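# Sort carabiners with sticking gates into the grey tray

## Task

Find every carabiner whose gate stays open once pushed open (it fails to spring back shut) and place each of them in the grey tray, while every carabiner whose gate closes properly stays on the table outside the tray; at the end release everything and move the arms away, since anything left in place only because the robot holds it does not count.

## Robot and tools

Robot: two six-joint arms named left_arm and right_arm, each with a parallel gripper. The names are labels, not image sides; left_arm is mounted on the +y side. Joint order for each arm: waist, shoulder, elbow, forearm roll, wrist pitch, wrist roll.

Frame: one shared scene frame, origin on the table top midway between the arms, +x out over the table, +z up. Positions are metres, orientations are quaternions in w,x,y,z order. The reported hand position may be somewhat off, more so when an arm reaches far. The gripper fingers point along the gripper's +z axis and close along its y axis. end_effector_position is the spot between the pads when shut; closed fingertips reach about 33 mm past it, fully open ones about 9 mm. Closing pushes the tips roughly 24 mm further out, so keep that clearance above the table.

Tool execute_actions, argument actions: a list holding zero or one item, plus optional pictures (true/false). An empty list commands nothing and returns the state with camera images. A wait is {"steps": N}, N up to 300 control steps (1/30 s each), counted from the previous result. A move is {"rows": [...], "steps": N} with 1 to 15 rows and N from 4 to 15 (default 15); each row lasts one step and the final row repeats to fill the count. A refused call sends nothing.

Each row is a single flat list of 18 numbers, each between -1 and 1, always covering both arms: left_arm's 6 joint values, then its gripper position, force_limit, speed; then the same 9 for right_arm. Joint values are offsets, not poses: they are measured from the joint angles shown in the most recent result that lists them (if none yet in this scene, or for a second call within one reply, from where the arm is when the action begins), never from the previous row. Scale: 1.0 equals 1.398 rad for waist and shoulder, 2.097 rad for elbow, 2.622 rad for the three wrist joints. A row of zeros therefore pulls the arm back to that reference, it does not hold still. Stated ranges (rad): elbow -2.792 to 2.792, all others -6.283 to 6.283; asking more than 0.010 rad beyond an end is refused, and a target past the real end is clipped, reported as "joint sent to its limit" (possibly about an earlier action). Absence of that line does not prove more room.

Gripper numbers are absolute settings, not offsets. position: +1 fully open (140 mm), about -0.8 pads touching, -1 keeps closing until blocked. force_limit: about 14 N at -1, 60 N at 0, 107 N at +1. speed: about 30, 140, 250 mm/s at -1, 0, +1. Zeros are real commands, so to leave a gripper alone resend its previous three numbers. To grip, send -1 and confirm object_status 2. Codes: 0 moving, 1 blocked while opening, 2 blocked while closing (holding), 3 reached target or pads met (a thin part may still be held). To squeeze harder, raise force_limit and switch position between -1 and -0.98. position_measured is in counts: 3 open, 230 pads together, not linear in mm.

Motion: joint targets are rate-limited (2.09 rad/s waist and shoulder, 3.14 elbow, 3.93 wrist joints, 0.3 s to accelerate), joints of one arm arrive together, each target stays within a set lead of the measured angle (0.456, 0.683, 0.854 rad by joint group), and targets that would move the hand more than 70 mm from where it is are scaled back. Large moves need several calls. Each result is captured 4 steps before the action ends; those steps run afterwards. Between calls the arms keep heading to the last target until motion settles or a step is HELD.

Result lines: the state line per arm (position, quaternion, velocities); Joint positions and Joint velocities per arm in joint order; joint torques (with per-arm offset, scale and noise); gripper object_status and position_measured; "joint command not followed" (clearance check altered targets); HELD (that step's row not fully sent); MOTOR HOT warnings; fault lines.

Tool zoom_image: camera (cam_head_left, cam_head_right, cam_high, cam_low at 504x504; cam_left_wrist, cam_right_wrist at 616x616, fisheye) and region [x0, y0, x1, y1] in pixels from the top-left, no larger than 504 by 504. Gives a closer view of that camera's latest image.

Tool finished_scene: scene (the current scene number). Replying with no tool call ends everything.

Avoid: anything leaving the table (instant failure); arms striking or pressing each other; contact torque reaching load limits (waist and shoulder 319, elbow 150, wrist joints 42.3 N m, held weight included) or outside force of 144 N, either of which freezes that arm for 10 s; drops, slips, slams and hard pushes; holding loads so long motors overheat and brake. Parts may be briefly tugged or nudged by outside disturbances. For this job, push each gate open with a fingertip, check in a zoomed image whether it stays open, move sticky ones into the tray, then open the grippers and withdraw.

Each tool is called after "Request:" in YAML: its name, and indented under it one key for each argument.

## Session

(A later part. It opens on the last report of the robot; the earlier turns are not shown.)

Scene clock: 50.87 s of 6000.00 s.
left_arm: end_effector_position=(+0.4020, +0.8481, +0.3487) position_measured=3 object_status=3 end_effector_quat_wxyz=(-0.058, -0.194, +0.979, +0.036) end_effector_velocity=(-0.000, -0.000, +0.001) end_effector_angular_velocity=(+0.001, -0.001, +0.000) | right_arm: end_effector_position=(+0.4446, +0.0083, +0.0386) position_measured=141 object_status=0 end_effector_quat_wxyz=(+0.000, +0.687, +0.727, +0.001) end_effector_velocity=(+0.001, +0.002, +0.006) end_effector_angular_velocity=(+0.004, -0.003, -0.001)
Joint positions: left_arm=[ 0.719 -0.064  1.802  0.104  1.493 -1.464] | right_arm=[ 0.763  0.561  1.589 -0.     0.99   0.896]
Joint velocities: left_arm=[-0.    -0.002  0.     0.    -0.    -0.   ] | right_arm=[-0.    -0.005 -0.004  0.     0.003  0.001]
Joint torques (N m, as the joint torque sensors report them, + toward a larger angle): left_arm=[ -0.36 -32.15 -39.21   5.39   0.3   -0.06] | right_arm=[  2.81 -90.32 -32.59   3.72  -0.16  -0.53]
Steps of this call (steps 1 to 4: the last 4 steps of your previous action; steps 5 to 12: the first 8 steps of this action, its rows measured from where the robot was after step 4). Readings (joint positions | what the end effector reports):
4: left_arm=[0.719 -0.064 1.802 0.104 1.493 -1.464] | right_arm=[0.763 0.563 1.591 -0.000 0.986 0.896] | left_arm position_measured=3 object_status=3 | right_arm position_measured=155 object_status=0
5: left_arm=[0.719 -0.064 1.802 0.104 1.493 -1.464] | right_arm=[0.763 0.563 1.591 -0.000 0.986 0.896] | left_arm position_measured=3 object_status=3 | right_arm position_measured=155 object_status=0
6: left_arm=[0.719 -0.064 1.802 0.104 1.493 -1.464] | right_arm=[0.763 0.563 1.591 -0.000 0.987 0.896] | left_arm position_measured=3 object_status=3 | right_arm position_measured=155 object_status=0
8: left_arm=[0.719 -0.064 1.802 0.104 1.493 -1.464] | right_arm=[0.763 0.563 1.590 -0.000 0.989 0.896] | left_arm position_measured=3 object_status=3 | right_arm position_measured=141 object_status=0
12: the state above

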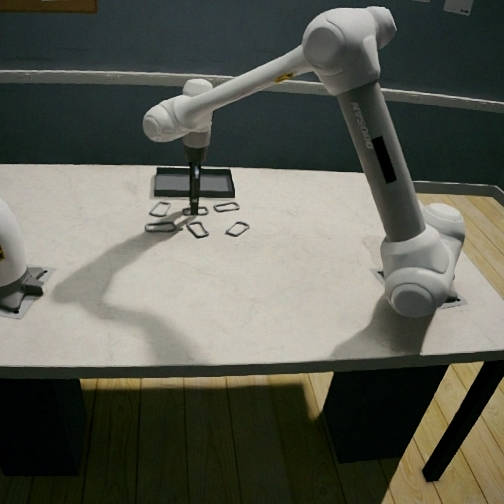

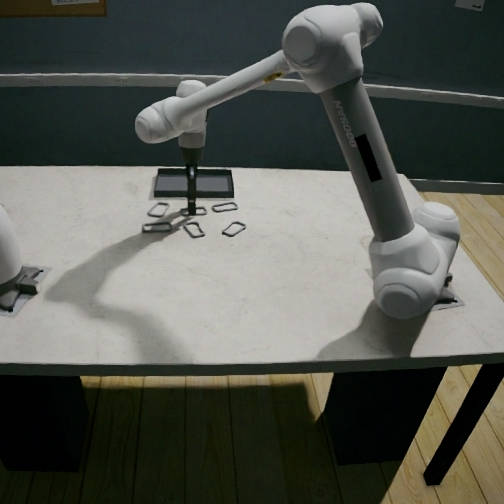

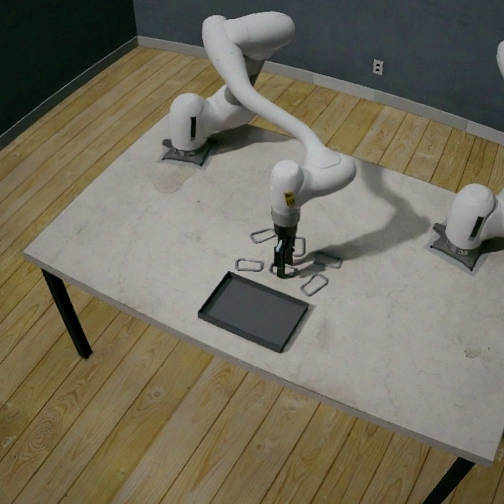

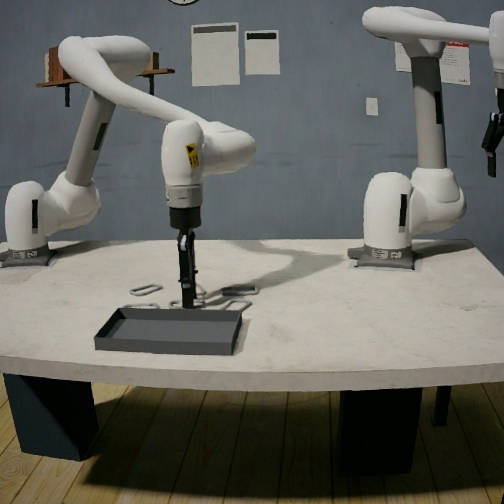

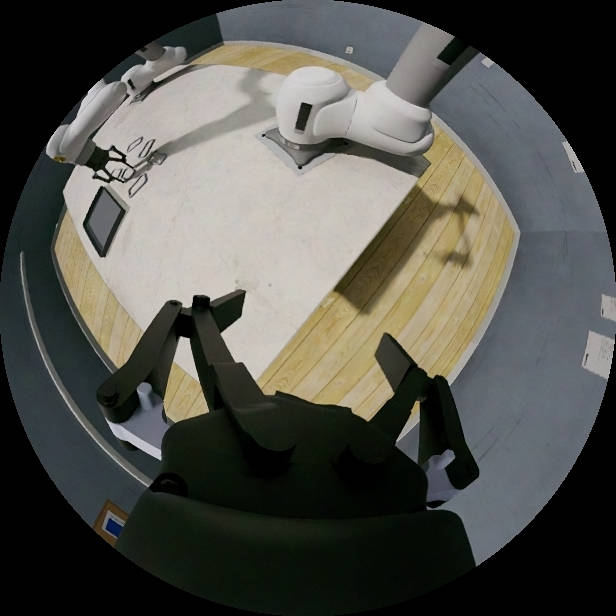

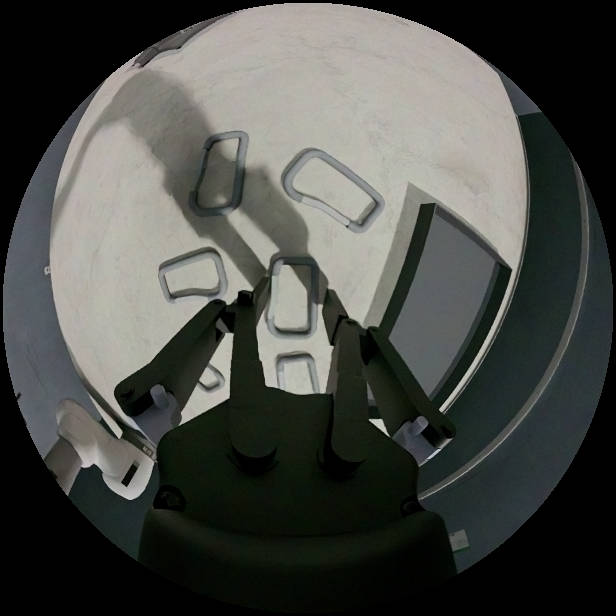

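Request:
execute_actions:
  actions:
    - {"rows":[[0,0,0,0,0,0,1,0,0.5,-0.0029,-0.0051,0.0056,0,-0.0018,-0.0015,-0.05,-0.4,0.3],[0,0,0,0,0,0,1,0,0.5,-0.0029,-0.0051,0.0056,0,-0.0018,-0.0015,-0.05,-0.4,0.3],[0,0,0,0,0,0,1,0,0.5,-0.0029,-0.0051,0.0056,0,-0.0018,-0.0015,-0.05,-0.4,0.3],[0,0,0,0,0,0,1,0,0.5,-0.0029,-0.0051,0.0056,0,-0.0018,-0.0015,-0.05,-0.4,0.3],[0,0,0,0,0,0,1,0,0.5,-0.0029,-0.0051,0.0056,0,-0.0018,-0.0015,-0.05,-0.4,0.3],[0,0,0,0,0,0,1,0,0.5,-0.0029,-0.0031,0.0065,0,-0.0035,-0.0015,-0.05,-0.4,0.3]],"steps":14}
  pictures: false

Request:
execute_actions:
  actions:
    - {"rows":[[0,0,0,0,0,0,1,0,0.5,0,0,0,0,0,0,-0.33,-0.4,-0.3]],"steps":15}
  pictures: true

Request:
execute_actions:
  actions:
    - {"rows":[[0,0,0,0,0,0,1,0,0.5,0,-0.0024,-0.0012,0,0.002,0,-0.1,-0.4,0.3]],"steps":12}
  pictures: true

Scene clock: 51.83 s of 6000.00 s.
left_arm: end_effector_position=(+0.4020, +0.8481, +0.3487) position_measured=3 object_status=3 end_effector_quat_wxyz=(-0.058, -0.194, +0.979, +0.036) end_effector_velocity=(+0.000, -0.000, +0.000) end_effector_angular_velocity=(+0.000, +0.000, -0.003) | right_arm: end_effector_position=(+0.4443, +0.0025, +0.0366) position_measured=135 object_status=3 end_effector_quat_wxyz=(+0.000, +0.687, +0.727, +0.001) end_effector_velocity=(+0.000, -0.002, -0.010) end_effector_angular_velocity=(-0.002, +0.001, -0.001)
Joint positions: left_arm=[ 0.719 -0.064  1.802  0.104  1.493 -1.464] | right_arm=[ 0.759  0.556  1.602 -0.     0.982  0.892]
Joint velocities: left_arm=[-0.002  0.     0.     0.     0.     0.002] | right_arm=[-0.001  0.008  0.007  0.    -0.014 -0.   ]
Joint torques (N m, as the joint torque sensors report them, + toward a larger angle): left_arm=[  0.19 -32.47 -38.99   5.41   0.42   0.16] | right_arm=[  5.28 -93.29 -32.59   3.68  -0.3   -0.23]
Steps of this call (steps 1 to 4: the last 4 steps of your previous action; steps 5 to 15: the robot went on to your last target; steps 16 to 19: nothing new was sent; steps 20 to 29: the first 10 steps of this action). Readings (joint positions | what the end effector reports):
20: left_arm=[0.719 -0.064 1.802 0.104 1.493 -1.464] | right_arm=[0.763 0.561 1.589 -0.000 0.990 0.896] | left_arm position_measured=3 object_status=3 | right_arm position_measured=141 object_status=0
21: left_arm=[0.719 -0.064 1.802 0.104 1.493 -1.464] | right_arm=[0.762 0.559 1.591 -0.000 0.990 0.895] | left_arm position_measured=3 object_status=3 | right_arm position_measured=139 object_status=0
23: left_arm=[0.719 -0.064 1.802 0.104 1.493 -1.464] | right_arm=[0.760 0.556 1.597 -0.000 0.987 0.893] | left_arm position_measured=3 object_status=3 | right_arm position_measured=135 object_status=0
27: left_arm=[0.719 -0.064 1.802 0.104 1.493 -1.464] | right_arm=[0.759 0.555 1.601 -0.000 0.983 0.892] | left_arm position_measured=3 object_status=3 | right_arm position_measured=135 object_status=3
29: the state above

Scene clock: 52.33 s of 6000.00 s.
left_arm: end_effector_position=(+0.4020, +0.8481, +0.3487) position_measured=3 object_status=3 end_effector_quat_wxyz=(-0.058, -0.194, +0.979, +0.036) end_effector_velocity=(-0.000, +0.000, +0.000) end_effector_angular_velocity=(+0.001, -0.000, -0.000) | right_arm: end_effector_position=(+0.4443, +0.0023, +0.0358) position_measured=171 object_status=0 end_effector_quat_wxyz=(+0.000, +0.687, +0.727, +0.000) end_effector_velocity=(+0.000, +0.000, +0.000) end_effector_angular_velocity=(+0.001, +0.000, +0.000)
Joint positions: left_arm=[ 0.719 -0.064  1.802  0.104  1.493 -1.464] | right_arm=[ 0.759  0.557  1.603 -0.     0.981  0.892]
Joint velocities: left_arm=[ 0.    -0.     0.     0.001 -0.     0.   ] | right_arm=[-0.    -0.    -0.     0.    -0.    -0.001]
Joint torques (N m, as the joint torque sensors report them, + toward a larger angle): left_arm=[ -1.   -31.85 -39.18   5.41   0.3    0.07] | right_arm=[  4.13 -80.2  -27.18   4.36   0.2   -0.23]
Steps of this call (steps 1 to 4: the last 4 steps of your previous action; steps 5 to 15: the first 11 steps of this action, its rows measured from where the robot was after step 4). Readings (joint positions | what the end effector reports):
4: left_arm=[0.719 -0.064 1.802 0.104 1.493 -1.464] | right_arm=[0.759 0.557 1.603 -0.000 0.981 0.892] | left_arm position_measured=3 object_status=3 | right_arm position_measured=135 object_status=3
5: left_arm=[0.719 -0.064 1.802 0.104 1.493 -1.464] | right_arm=[0.759 0.557 1.603 -0.000 0.981 0.892] | left_arm position_measured=3 object_status=3 | right_arm position_measured=135 object_status=0
6: left_arm=[0.719 -0.064 1.802 0.104 1.493 -1.464] | right_arm=[0.759 0.557 1.603 -0.000 0.981 0.892] | left_arm position_measured=3 object_status=3 | right_arm position_measured=137 object_status=0
8: left_arm=[0.719 -0.064 1.802 0.104 1.493 -1.464] | right_arm=[0.759 0.557 1.603 -0.000 0.981 0.892] | left_arm position_measured=3 object_status=3 | right_arm position_measured=149 object_status=0
12: left_arm=[0.719 -0.064 1.802 0.104 1.493 -1.464] | right_arm=[0.759 0.557 1.603 -0.000 0.981 0.892] | left_arm position_measured=3 object_status=3 | right_arm position_measured=170 object_status=0
15: the state above

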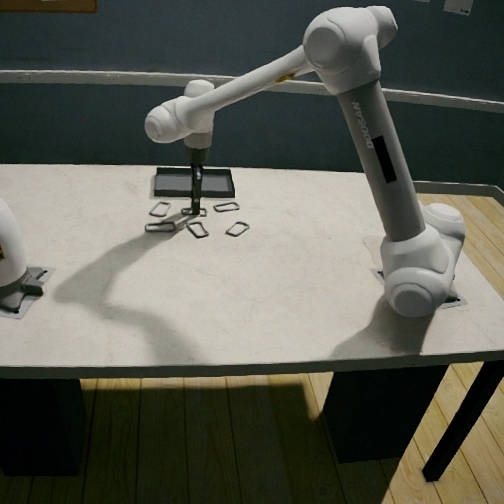

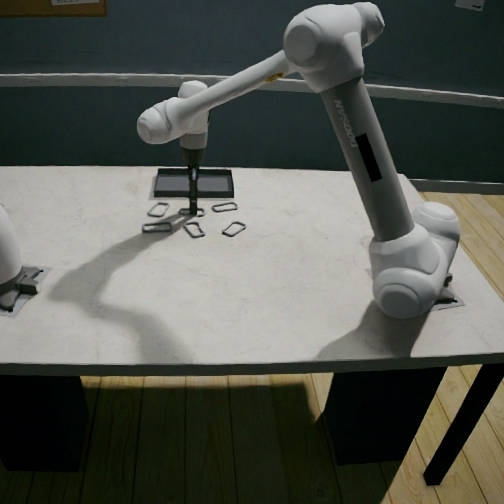

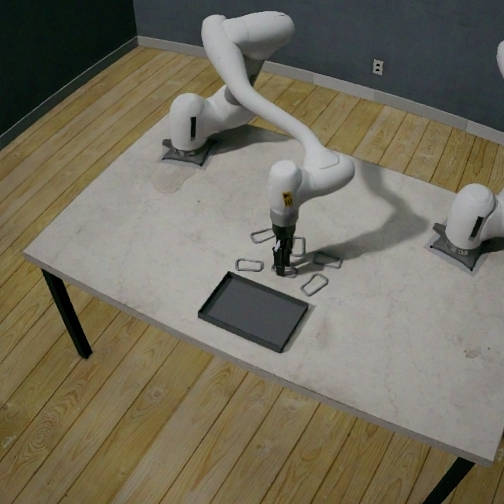

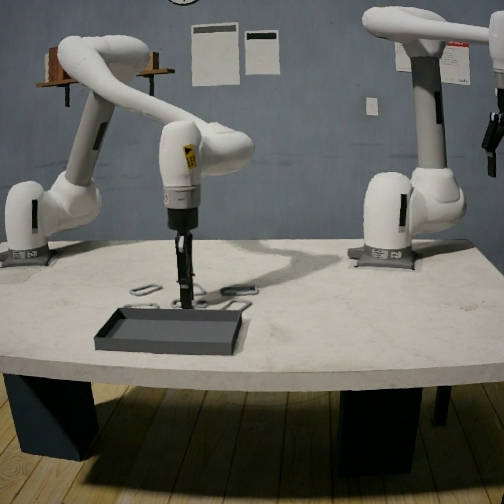

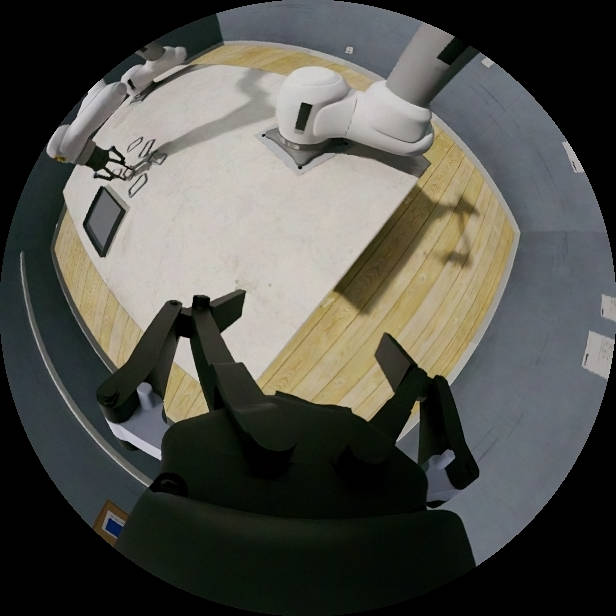

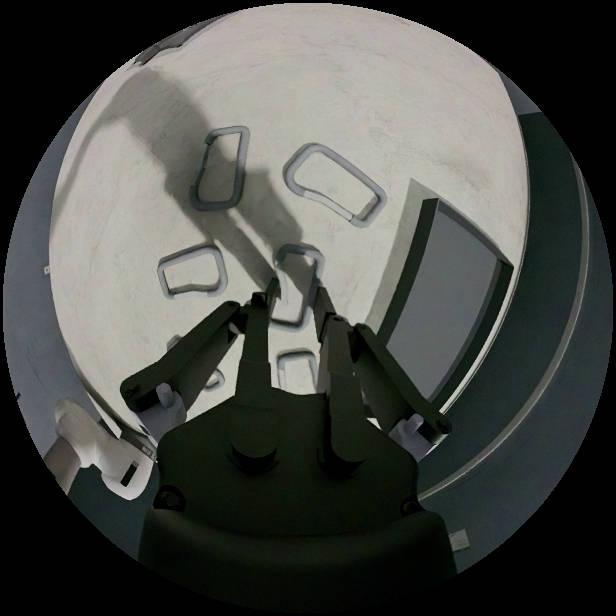

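Scene clock: 52.73 s of 6000.00 s.
left_arm: end_effector_position=(+0.4020, +0.8481, +0.3487) position_measured=3 object_status=3 end_effector_quat_wxyz=(-0.058, -0.194, +0.979, +0.036) end_effector_velocity=(-0.000, +0.001, -0.000) end_effector_angular_velocity=(-0.001, +0.000, -0.000) | right_arm: end_effector_position=(+0.4445, +0.0025, +0.0393) position_measured=141 object_status=0 end_effector_quat_wxyz=(+0.000, +0.687, +0.727, +0.001) end_effector_velocity=(+0.000, -0.000, +0.003) end_effector_angular_velocity=(-0.000, -0.000, -0.001)
Joint positions: left_arm=[ 0.719 -0.064  1.802  0.104  1.493 -1.464] | right_arm=[ 0.759  0.554  1.6   -0.     0.986  0.892]
Joint velocities: left_arm=[ 0.001  0.     0.    -0.    -0.     0.002] | right_arm=[-0.    -0.002 -0.001 -0.     0.004  0.001]
Joint torques (N m, as the joint torque sensors report them, + toward a larger angle): left_arm=[ -0.23 -31.43 -39.25   5.44   0.41   0.02] | right_arm=[  3.54 -91.16 -33.11   3.69  -0.09  -0.21]
Steps of this call (steps 1 to 4: the last 4 steps of your previous action; steps 5 to 12: the first 8 steps of this action, its rows measured from where the robot was after step 4). Readings (joint positions | what the end effector reports):
4: left_arm=[0.719 -0.064 1.802 0.104 1.493 -1.464] | right_arm=[0.759 0.557 1.603 -0.000 0.981 0.892] | left_arm position_measured=3 object_status=3 | right_arm position_measured=171 object_status=3
5: left_arm=[0.719 -0.064 1.802 0.104 1.493 -1.464] | right_arm=[0.759 0.557 1.603 -0.000 0.981 0.892] | left_arm position_measured=3 object_status=3 | right_arm position_measured=171 object_status=0
6: left_arm=[0.719 -0.064 1.802 0.104 1.493 -1.464] | right_arm=[0.759 0.556 1.602 -0.000 0.982 0.892] | left_arm position_measured=3 object_status=3 | right_arm position_measured=168 object_status=0
8: left_arm=[0.719 -0.064 1.802 0.104 1.493 -1.464] | right_arm=[0.759 0.555 1.601 -0.000 0.984 0.892] | left_arm position_measured=3 object_status=3 | right_arm position_measured=149 object_status=0
12: the state above

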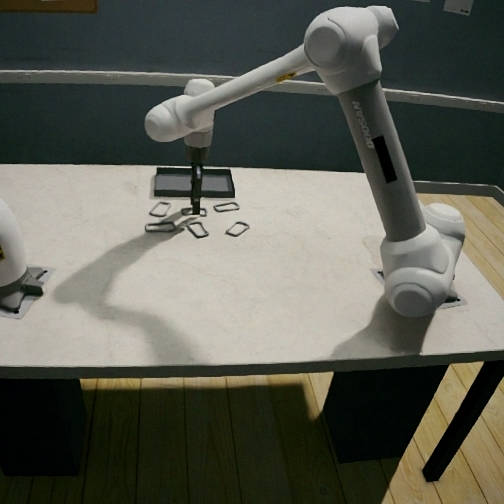

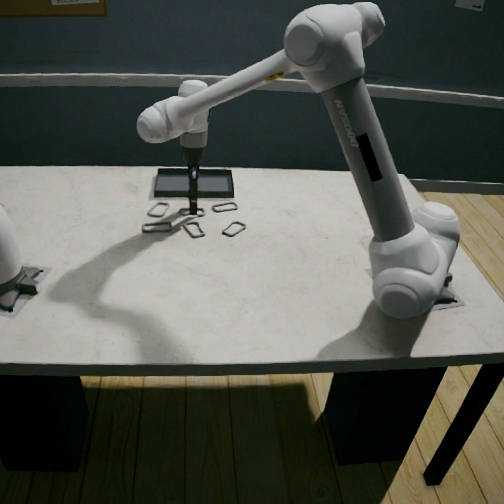

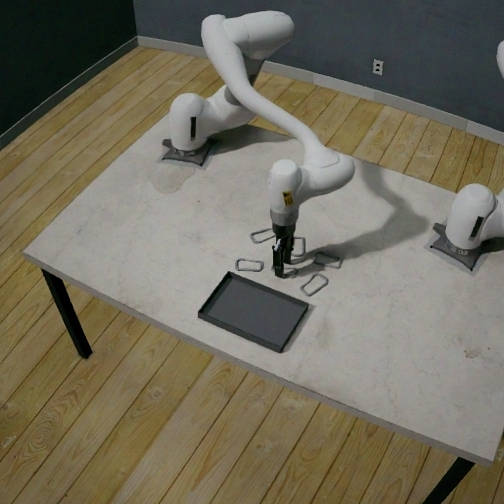

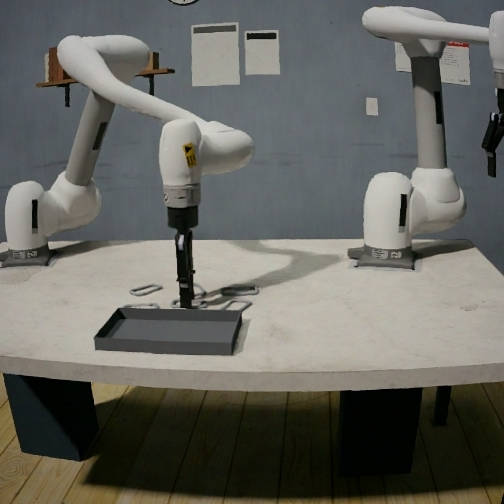

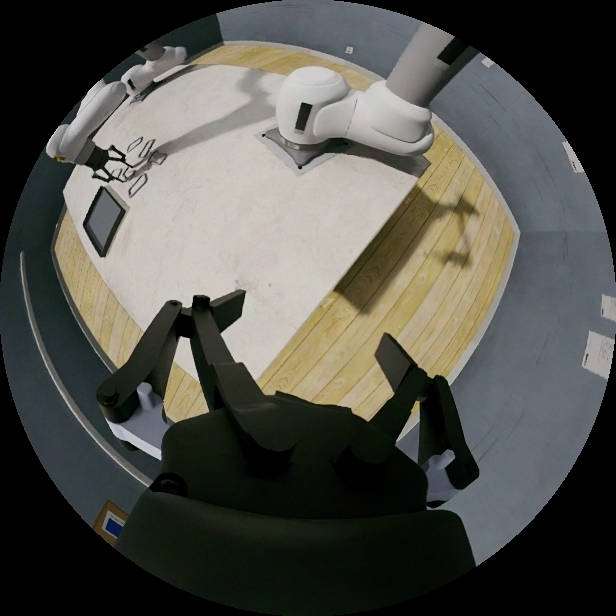

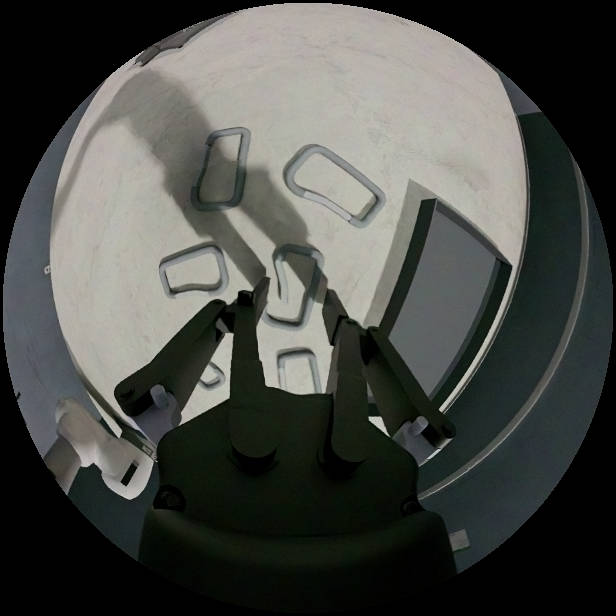

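Request:
zoom_image:
  camera: "cam_right_wrist"
  region: [220,200,400,380]

Region (220, 200, 400, 380) of cam_right_wrist's 616x616 image, scaled by 2.800, with more detail than that image has.

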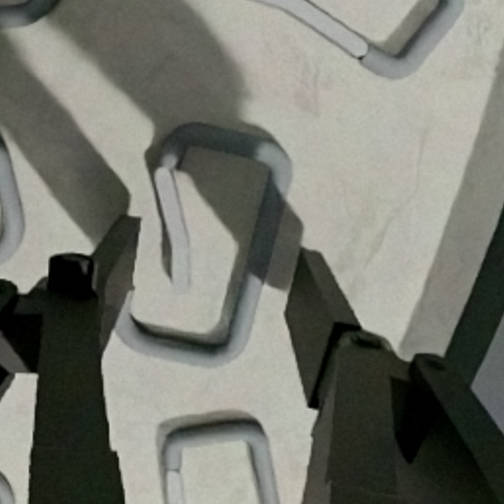

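Request:
execute_actions:
  actions:
    - {"rows":[[0,0,0,0,0,0,1,0,0.5,0,-0.004,-0.002,0,0.0035,0,0.1,-0.4,0.3],[0,0,0,0,0,0,1,0,0.5,0,-0.008,-0.004,0,0.007,0,0.1,-0.4,0.3],[0,0,0,0,0,0,1,0,0.5,0,-0.008,-0.004,0,0.007,0,0.1,-0.4,0.3],[0,0,0,0,0,0,1,0,0.5,0.0038,-0.0006,-0.0121,0,0.0096,0.086,0.1,-0.4,0.3]],"steps":15}
  pictures: true

Request:
zoom_image:
  camera: "cam_right_wrist"
  region: [220,200,400,380]

Scene clock: 53.67 s of 6000.00 s.
left_arm: end_effector_position=(+0.4020, +0.8481, +0.3487) position_measured=3 object_status=3 end_effector_quat_wxyz=(-0.058, -0.194, +0.979, +0.036) end_effector_velocity=(-0.000, +0.000, +0.000) end_effector_angular_velocity=(-0.000, -0.000, +0.001) | right_arm: end_effector_position=(+0.4456, +0.0104, +0.0518) position_measured=117 object_status=3 end_effector_quat_wxyz=(-0.000, +0.756, +0.654, +0.001) end_effector_velocity=(-0.001, +0.017, +0.005) end_effector_angular_velocity=(-0.001, +0.002, -0.479)
Joint positions: left_arm=[ 0.719 -0.064  1.802  0.104  1.493 -1.464] | right_arm=[ 0.763  0.552  1.577 -0.     1.01   1.096]
Joint velocities: left_arm=[ 0.001 -0.     0.    -0.     0.     0.   ] | right_arm=[ 0.013  0.016 -0.038 -0.     0.024  0.492]
Joint torques (N m, as the joint torque sensors report them, + toward a larger angle): left_arm=[ -0.16 -32.17 -39.02   5.34   0.41   0.11] | right_arm=[  4.2  -89.85 -32.45   3.61   0.07  -0.19]
Steps of this call (steps 1 to 4: the last 4 steps of your previous action; steps 5 to 15: the robot went on to your last target; steps 16 to 17: nothing new was sent; steps 18 to 28: the first 11 steps of this action). Readings (joint positions | what the end effector reports):
18: left_arm=[0.719 -0.064 1.802 0.104 1.493 -1.464] | right_arm=[0.759 0.554 1.600 -0.000 0.986 0.892] | left_arm position_measured=3 object_status=3 | right_arm position_measured=141 object_status=0
19: left_arm=[0.719 -0.064 1.802 0.104 1.493 -1.464] | right_arm=[0.759 0.552 1.599 -0.000 0.988 0.892] | left_arm position_measured=3 object_status=3 | right_arm position_measured=138 object_status=0
21: left_arm=[0.719 -0.064 1.802 0.104 1.493 -1.464] | right_arm=[0.759 0.547 1.595 -0.000 0.997 0.892] | left_arm position_measured=3 object_status=3 | right_arm position_measured=121 object_status=0
25: left_arm=[0.719 -0.064 1.802 0.104 1.493 -1.464] | right_arm=[0.761 0.550 1.584 -0.000 1.006 1.000] | left_arm position_measured=3 object_status=3 | right_arm position_measured=117 object_status=0
28: the state above

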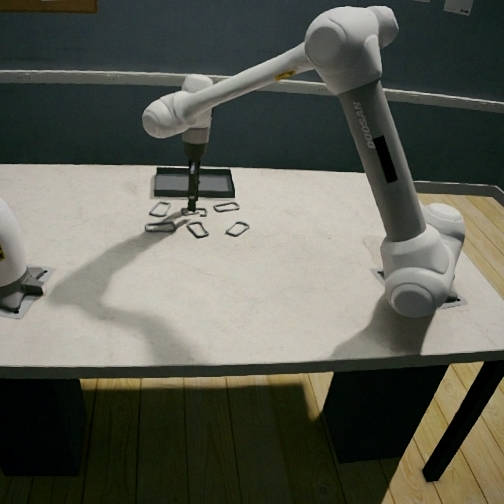

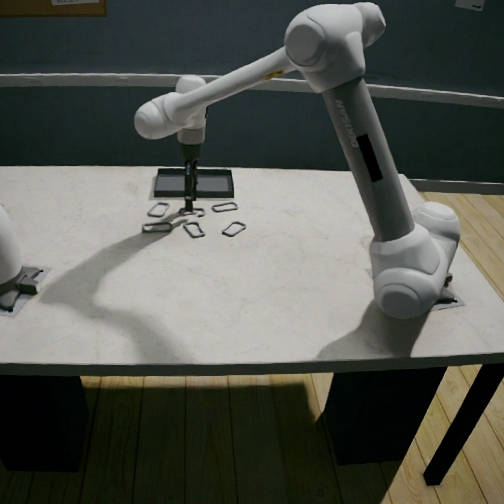

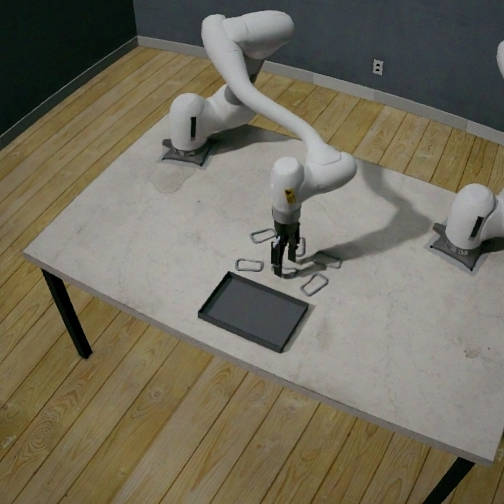

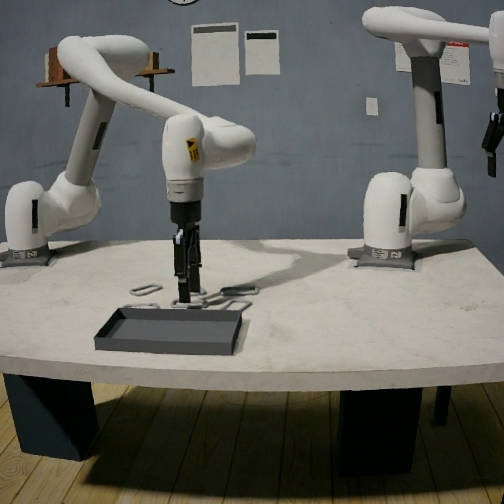

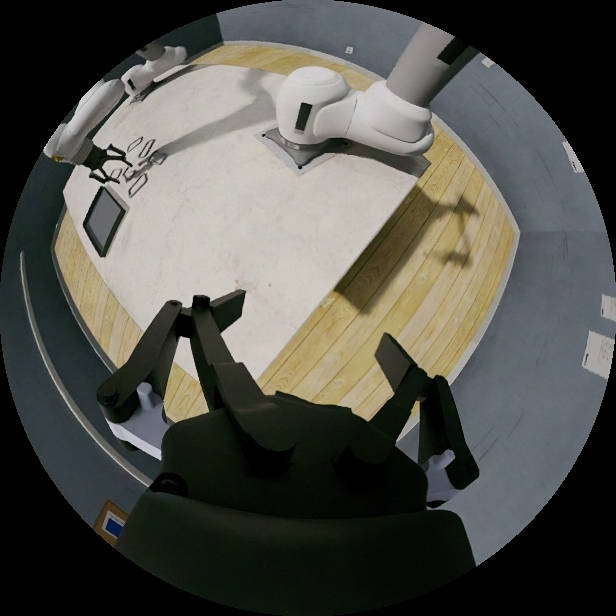

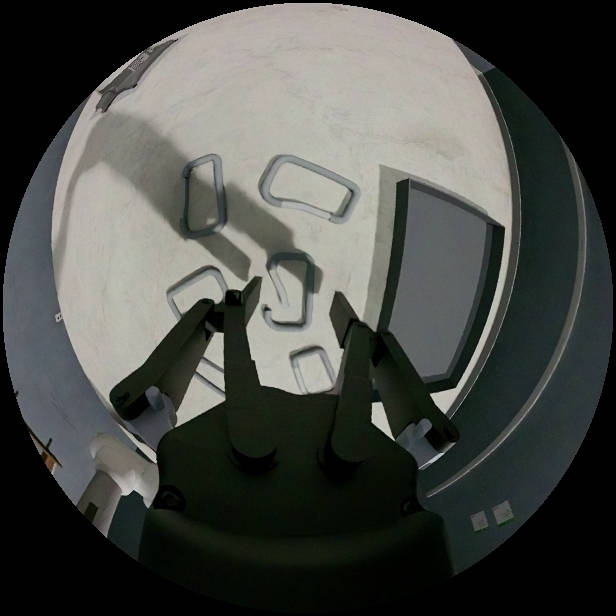

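Region (220, 200, 400, 380) of cam_right_wrist's 616x616 image, scaled by 2.800, with more detail than that image has.

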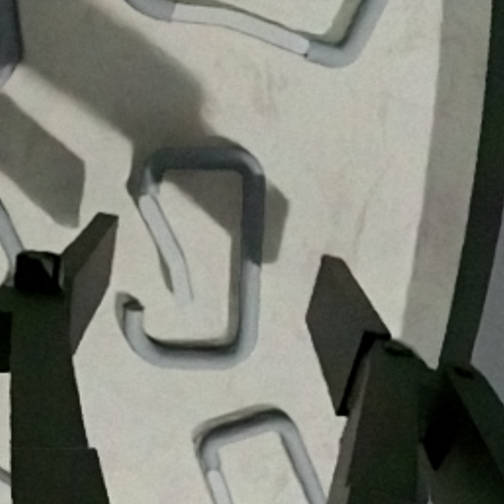

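Request:
execute_actions:
  actions:
    - {"rows":[[0,0,0,0,0,0,1,0,0.5,0.004,0.007,-0.008,0,0.0027,0.01,0.1,-0.4,0.3],[0,0,0,0,0,0,1,0,0.5,0.004,0.007,-0.008,0,0.0027,0.01,0.1,-0.4,0.3],[0,0,0,0,0,0,1,0,0.5,0.004,0.007,-0.008,0,0.0027,0.01,0.1,-0.4,0.3],[0,0,0,0,0,0,1,0,0.5,0.004,0.007,-0.008,0,0.0027,0.01,0.1,-0.4,0.3],[0,0,0,0,0,0,1,0,0.5,0.004,0.017,-0.0036,0,-0.0063,0.01,0.1,-0.4,0.3]],"steps":15}
  pictures: false

Request:
execute_actions:
  actions:
    - {"rows":[[0,0,0,0,0,0,1,0,0.5,0,0,0,0,0,0,-0.6,-0.5,-0.3]],"steps":15}
  pictures: true

Request:
zoom_image:
  camera: "cam_right_wrist"
  region: [220,200,400,380]

Scene clock: 54.40 s of 6000.00 s.
left_arm: end_effector_position=(+0.4020, +0.8481, +0.3487) position_measured=3 object_status=3 end_effector_quat_wxyz=(-0.058, -0.194, +0.979, +0.036) end_effector_velocity=(+0.000, -0.000, +0.000) end_effector_angular_velocity=(+0.000, -0.000, +0.001) | right_arm: end_effector_position=(+0.4463, +0.0190, +0.0374) position_measured=117 object_status=3 end_effector_quat_wxyz=(-0.000, +0.763, +0.646, +0.001) end_effector_velocity=(+0.001, +0.002, -0.014) end_effector_angular_velocity=(+0.003, -0.002, -0.000)
Joint positions: left_arm=[ 0.719 -0.064  1.802  0.104  1.493 -1.464] | right_arm=[ 0.769  0.575  1.569 -0.     0.995  1.123]
Joint velocities: left_arm=[-0.001 -0.     0.     0.     0.    -0.002] | right_arm=[ 0.001  0.014  0.007  0.    -0.024  0.001]
Joint torques (N m, as the joint torque sensors report them, + toward a larger angle): left_arm=[  0.36 -31.76 -39.37   5.38   0.4    0.01] | right_arm=[  2.96 -93.99 -34.6    3.84  -0.1   -0.37]
Steps of this call (steps 1 to 4: the last 4 steps of your previous action; steps 5 to 11: the robot went on to your last target; steps 12 to 22: the first 11 steps of this action). Readings (joint positions | what the end effector reports):
12: left_arm=[0.719 -0.064 1.802 0.104 1.493 -1.464] | right_arm=[0.764 0.553 1.575 -0.000 1.011 1.117] | left_arm position_measured=3 object_status=3 | right_arm position_measured=117 object_status=3
13: left_arm=[0.719 -0.064 1.802 0.104 1.493 -1.464] | right_arm=[0.765 0.555 1.572 -0.000 1.012 1.118] | left_arm position_measured=3 object_status=3 | right_arm position_measured=117 object_status=3
15: left_arm=[0.719 -0.064 1.802 0.104 1.493 -1.464] | right_arm=[0.767 0.559 1.564 -0.000 1.015 1.121] | left_arm position_measured=3 object_status=3 | right_arm position_measured=117 object_status=3
19: left_arm=[0.719 -0.064 1.802 0.104 1.493 -1.464] | right_arm=[0.769 0.571 1.567 -0.000 1.001 1.122] | left_arm position_measured=3 object_status=3 | right_arm position_measured=117 object_status=3
22: the state above

Scene clock: 54.90 s of 6000.00 s.
left_arm: end_effector_position=(+0.4020, +0.8481, +0.3487) position_measured=3 object_status=3 end_effector_quat_wxyz=(-0.058, -0.194, +0.979, +0.036) end_effector_velocity=(-0.000, +0.000, +0.000) end_effector_angular_velocity=(+0.000, -0.001, +0.000) | right_arm: end_effector_position=(+0.4463, +0.0191, +0.0364) position_measured=160 object_status=0 end_effector_quat_wxyz=(-0.000, +0.763, +0.646, +0.002) end_effector_velocity=(-0.000, +0.000, -0.002) end_effector_angular_velocity=(-0.002, +0.001, -0.000)
Joint positions: left_arm=[ 0.719 -0.064  1.802  0.104  1.493 -1.464] | right_arm=[ 0.769  0.576  1.569 -0.     0.994  1.123]
Joint velocities: left_arm=[ 0.001 -0.001  0.    -0.    -0.     0.001] | right_arm=[ 0.     0.002 -0.     0.     0.     0.   ]
Joint torques (N m, as the joint torque sensors report them, + toward a larger angle): left_arm=[  0.39 -32.43 -39.3    5.35   0.32   0.07] | right_arm=[  2.76 -74.79 -23.37   4.11  -0.16  -0.32]
Steps of this call (steps 1 to 4: the last 4 steps of your previous action; steps 5 to 15: the first 11 steps of this action, its rows measured from where the robot was after step 4). Readings (joint positions | what the end effector reports):
4: left_arm=[0.719 -0.064 1.802 0.104 1.493 -1.464] | right_arm=[0.769 0.576 1.569 -0.000 0.994 1.123] | left_arm position_measured=3 object_status=3 | right_arm position_measured=117 object_status=3
5: left_arm=[0.719 -0.064 1.802 0.104 1.493 -1.464] | right_arm=[0.769 0.576 1.569 -0.000 0.994 1.123] | left_arm position_measured=3 object_status=3 | right_arm position_measured=117 object_status=0
6: left_arm=[0.719 -0.064 1.802 0.104 1.493 -1.464] | right_arm=[0.769 0.576 1.569 -0.000 0.994 1.123] | left_arm position_measured=3 object_status=3 | right_arm position_measured=119 object_status=0
8: left_arm=[0.719 -0.064 1.802 0.104 1.493 -1.464] | right_arm=[0.769 0.576 1.569 -0.000 0.994 1.123] | left_arm position_measured=3 object_status=3 | right_arm position_measured=130 object_status=0
12: left_arm=[0.719 -0.064 1.802 0.104 1.493 -1.464] | right_arm=[0.769 0.576 1.569 -0.000 0.994 1.123] | left_arm position_measured=3 object_status=3 | right_arm position_measured=153 object_status=0
15: the state above

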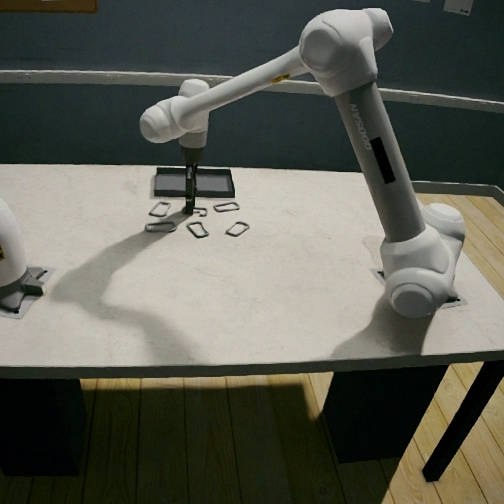

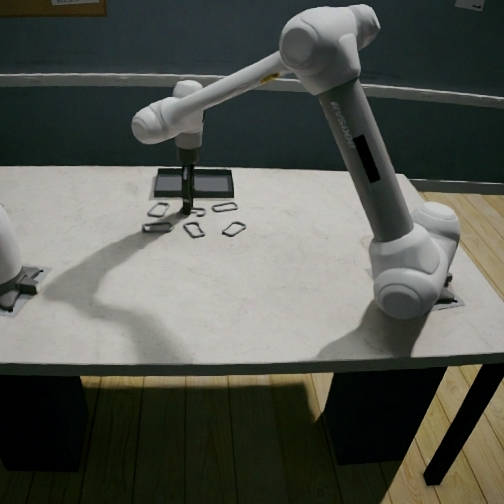

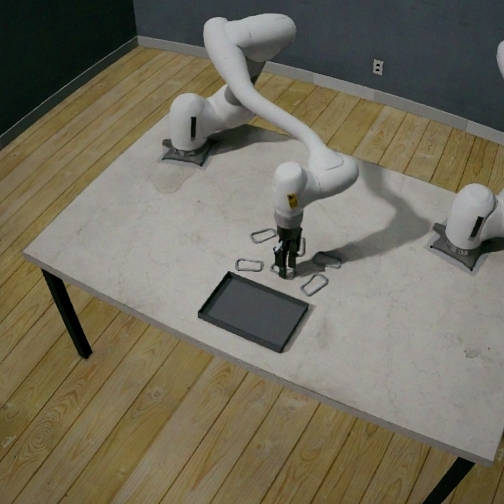

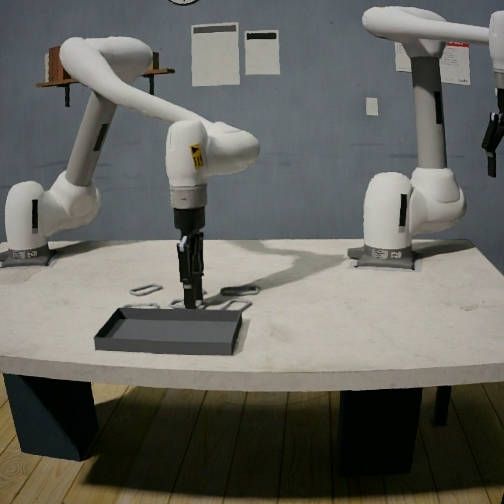

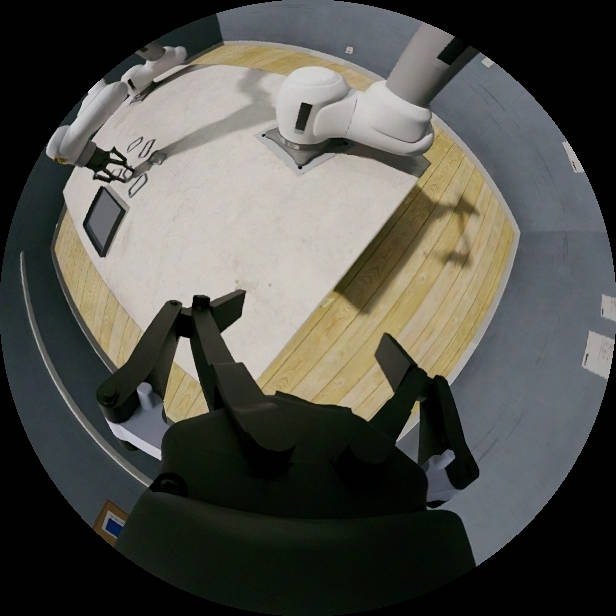

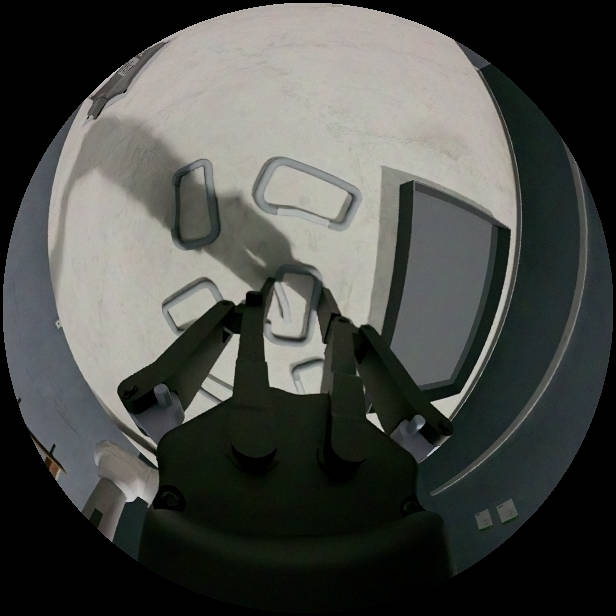

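Region (220, 200, 400, 380) of cam_right_wrist's 616x616 image, scaled by 2.800, with more detail than that image has.

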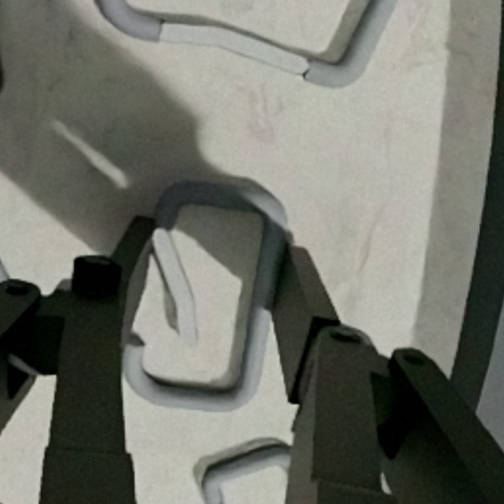

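Request:
execute_actions:
  actions: []
  pictures: true

Request:
zoom_image:
  camera: "cam_right_wrist"
  region: [200,180,420,400]

Scene clock: 55.50 s of 6000.00 s.
left_arm: end_effector_position=(+0.4020, +0.8481, +0.3487) position_measured=3 object_status=3 end_effector_quat_wxyz=(-0.058, -0.194, +0.979, +0.036) end_effector_velocity=(+0.000, +0.001, -0.001) end_effector_angular_velocity=(-0.000, +0.002, +0.002) | right_arm: end_effector_position=(+0.4463, +0.0191, +0.0364) position_measured=160 object_status=2 end_effector_quat_wxyz=(-0.000, +0.763, +0.646, +0.001) end_effector_velocity=(+0.000, +0.000, +0.001) end_effector_angular_velocity=(+0.001, -0.000, +0.000)
Joint positions: left_arm=[ 0.719 -0.064  1.802  0.104  1.493 -1.464] | right_arm=[ 0.769  0.576  1.569 -0.     0.994  1.123]
Joint velocities: left_arm=[ 0.001  0.002 -0.     0.001 -0.    -0.001] | right_arm=[-0.    -0.001 -0.     0.     0.    -0.001]
Joint torques (N m, as the joint torque sensors report them, + toward a larger angle): left_arm=[  0.01 -32.57 -39.07   5.38   0.36  -0.01] | right_arm=[  2.85 -75.75 -23.07   4.09  -0.23   0.04]
Kept back: nothing.
Steps of this call (steps 1 to 4: the last 4 steps of your previous action; steps 5 to 15: the robot went on to your last target; steps 16 to 18: nothing new was sent). Readings (joint positions | what the end effector reports):
1: left_arm=[0.719 -0.064 1.802 0.104 1.493 -1.464] | right_arm=[0.769 0.576 1.569 -0.000 0.994 1.123] | left_arm position_measured=3 object_status=3 | right_arm position_measured=160 object_status=0
2: left_arm=[0.719 -0.064 1.802 0.104 1.493 -1.464] | right_arm=[0.769 0.576 1.569 -0.000 0.994 1.123] | left_arm position_measured=3 object_status=3 | right_arm position_measured=160 object_status=0
4: left_arm=[0.719 -0.064 1.802 0.104 1.493 -1.464] | right_arm=[0.769 0.576 1.569 -0.000 0.994 1.123] | left_arm position_measured=3 object_status=3 | right_arm position_measured=160 object_status=2
8: left_arm=[0.719 -0.064 1.802 0.104 1.493 -1.464] | right_arm=[0.769 0.576 1.569 -0.000 0.994 1.123] | left_arm position_measured=3 object_status=3 | right_arm position_measured=160 object_status=2
18: the state above
All arms were judged still, so your last target was given up. Only a new action makes them travel on or press farther. Fingers that are still opening or closing keep moving.

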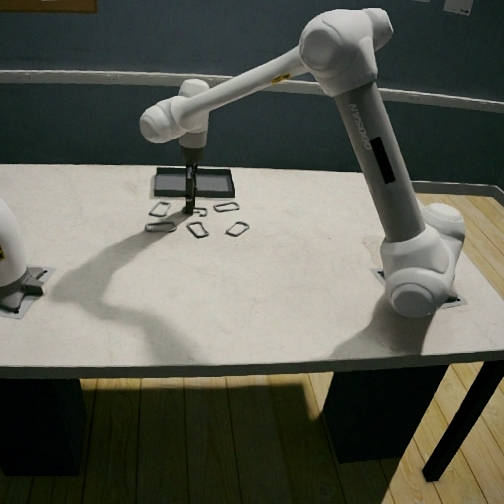

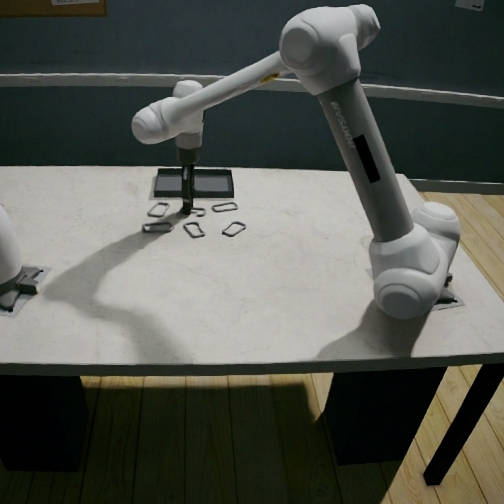

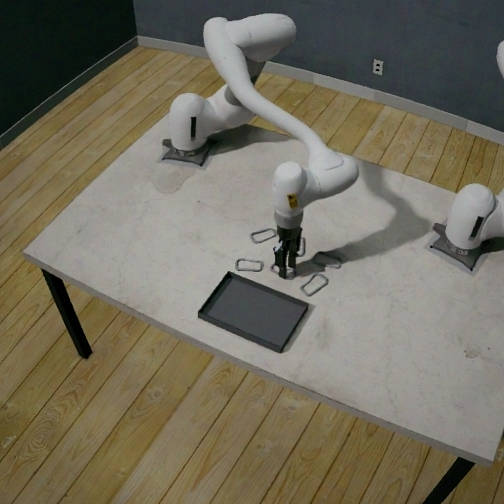

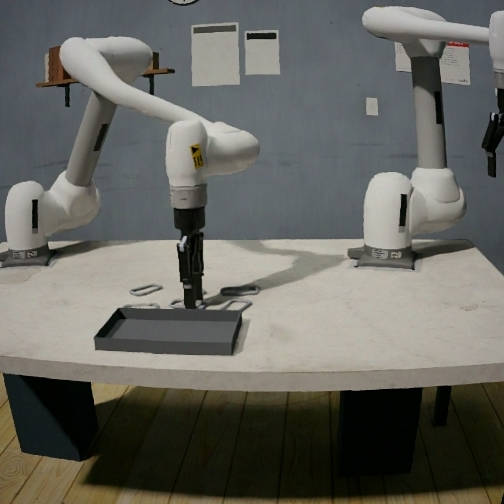

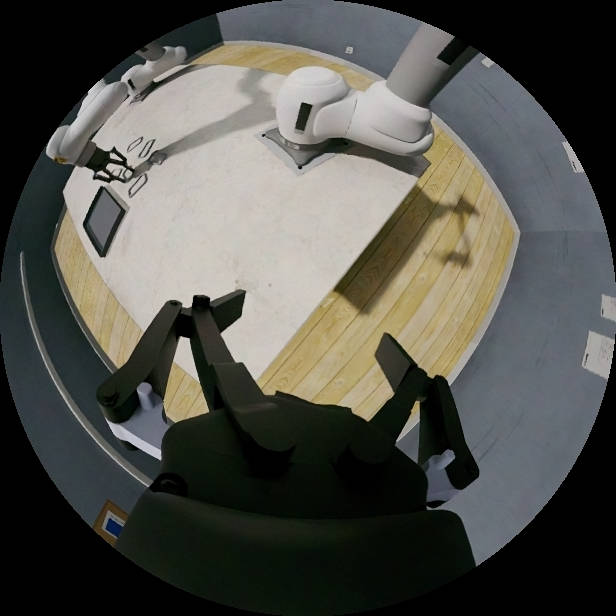

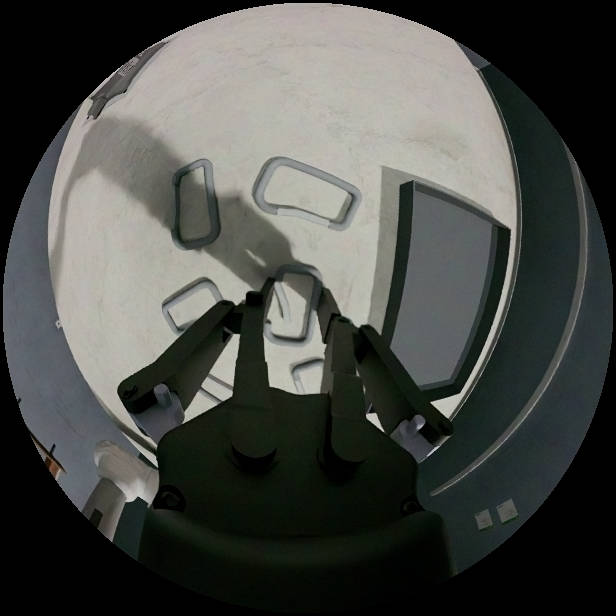

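Region (200, 180, 420, 400) of cam_right_wrist's 616x616 image, scaled by 2.291, with more detail than that image has.

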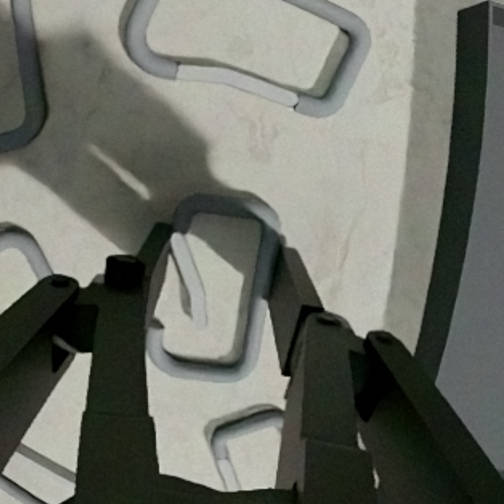

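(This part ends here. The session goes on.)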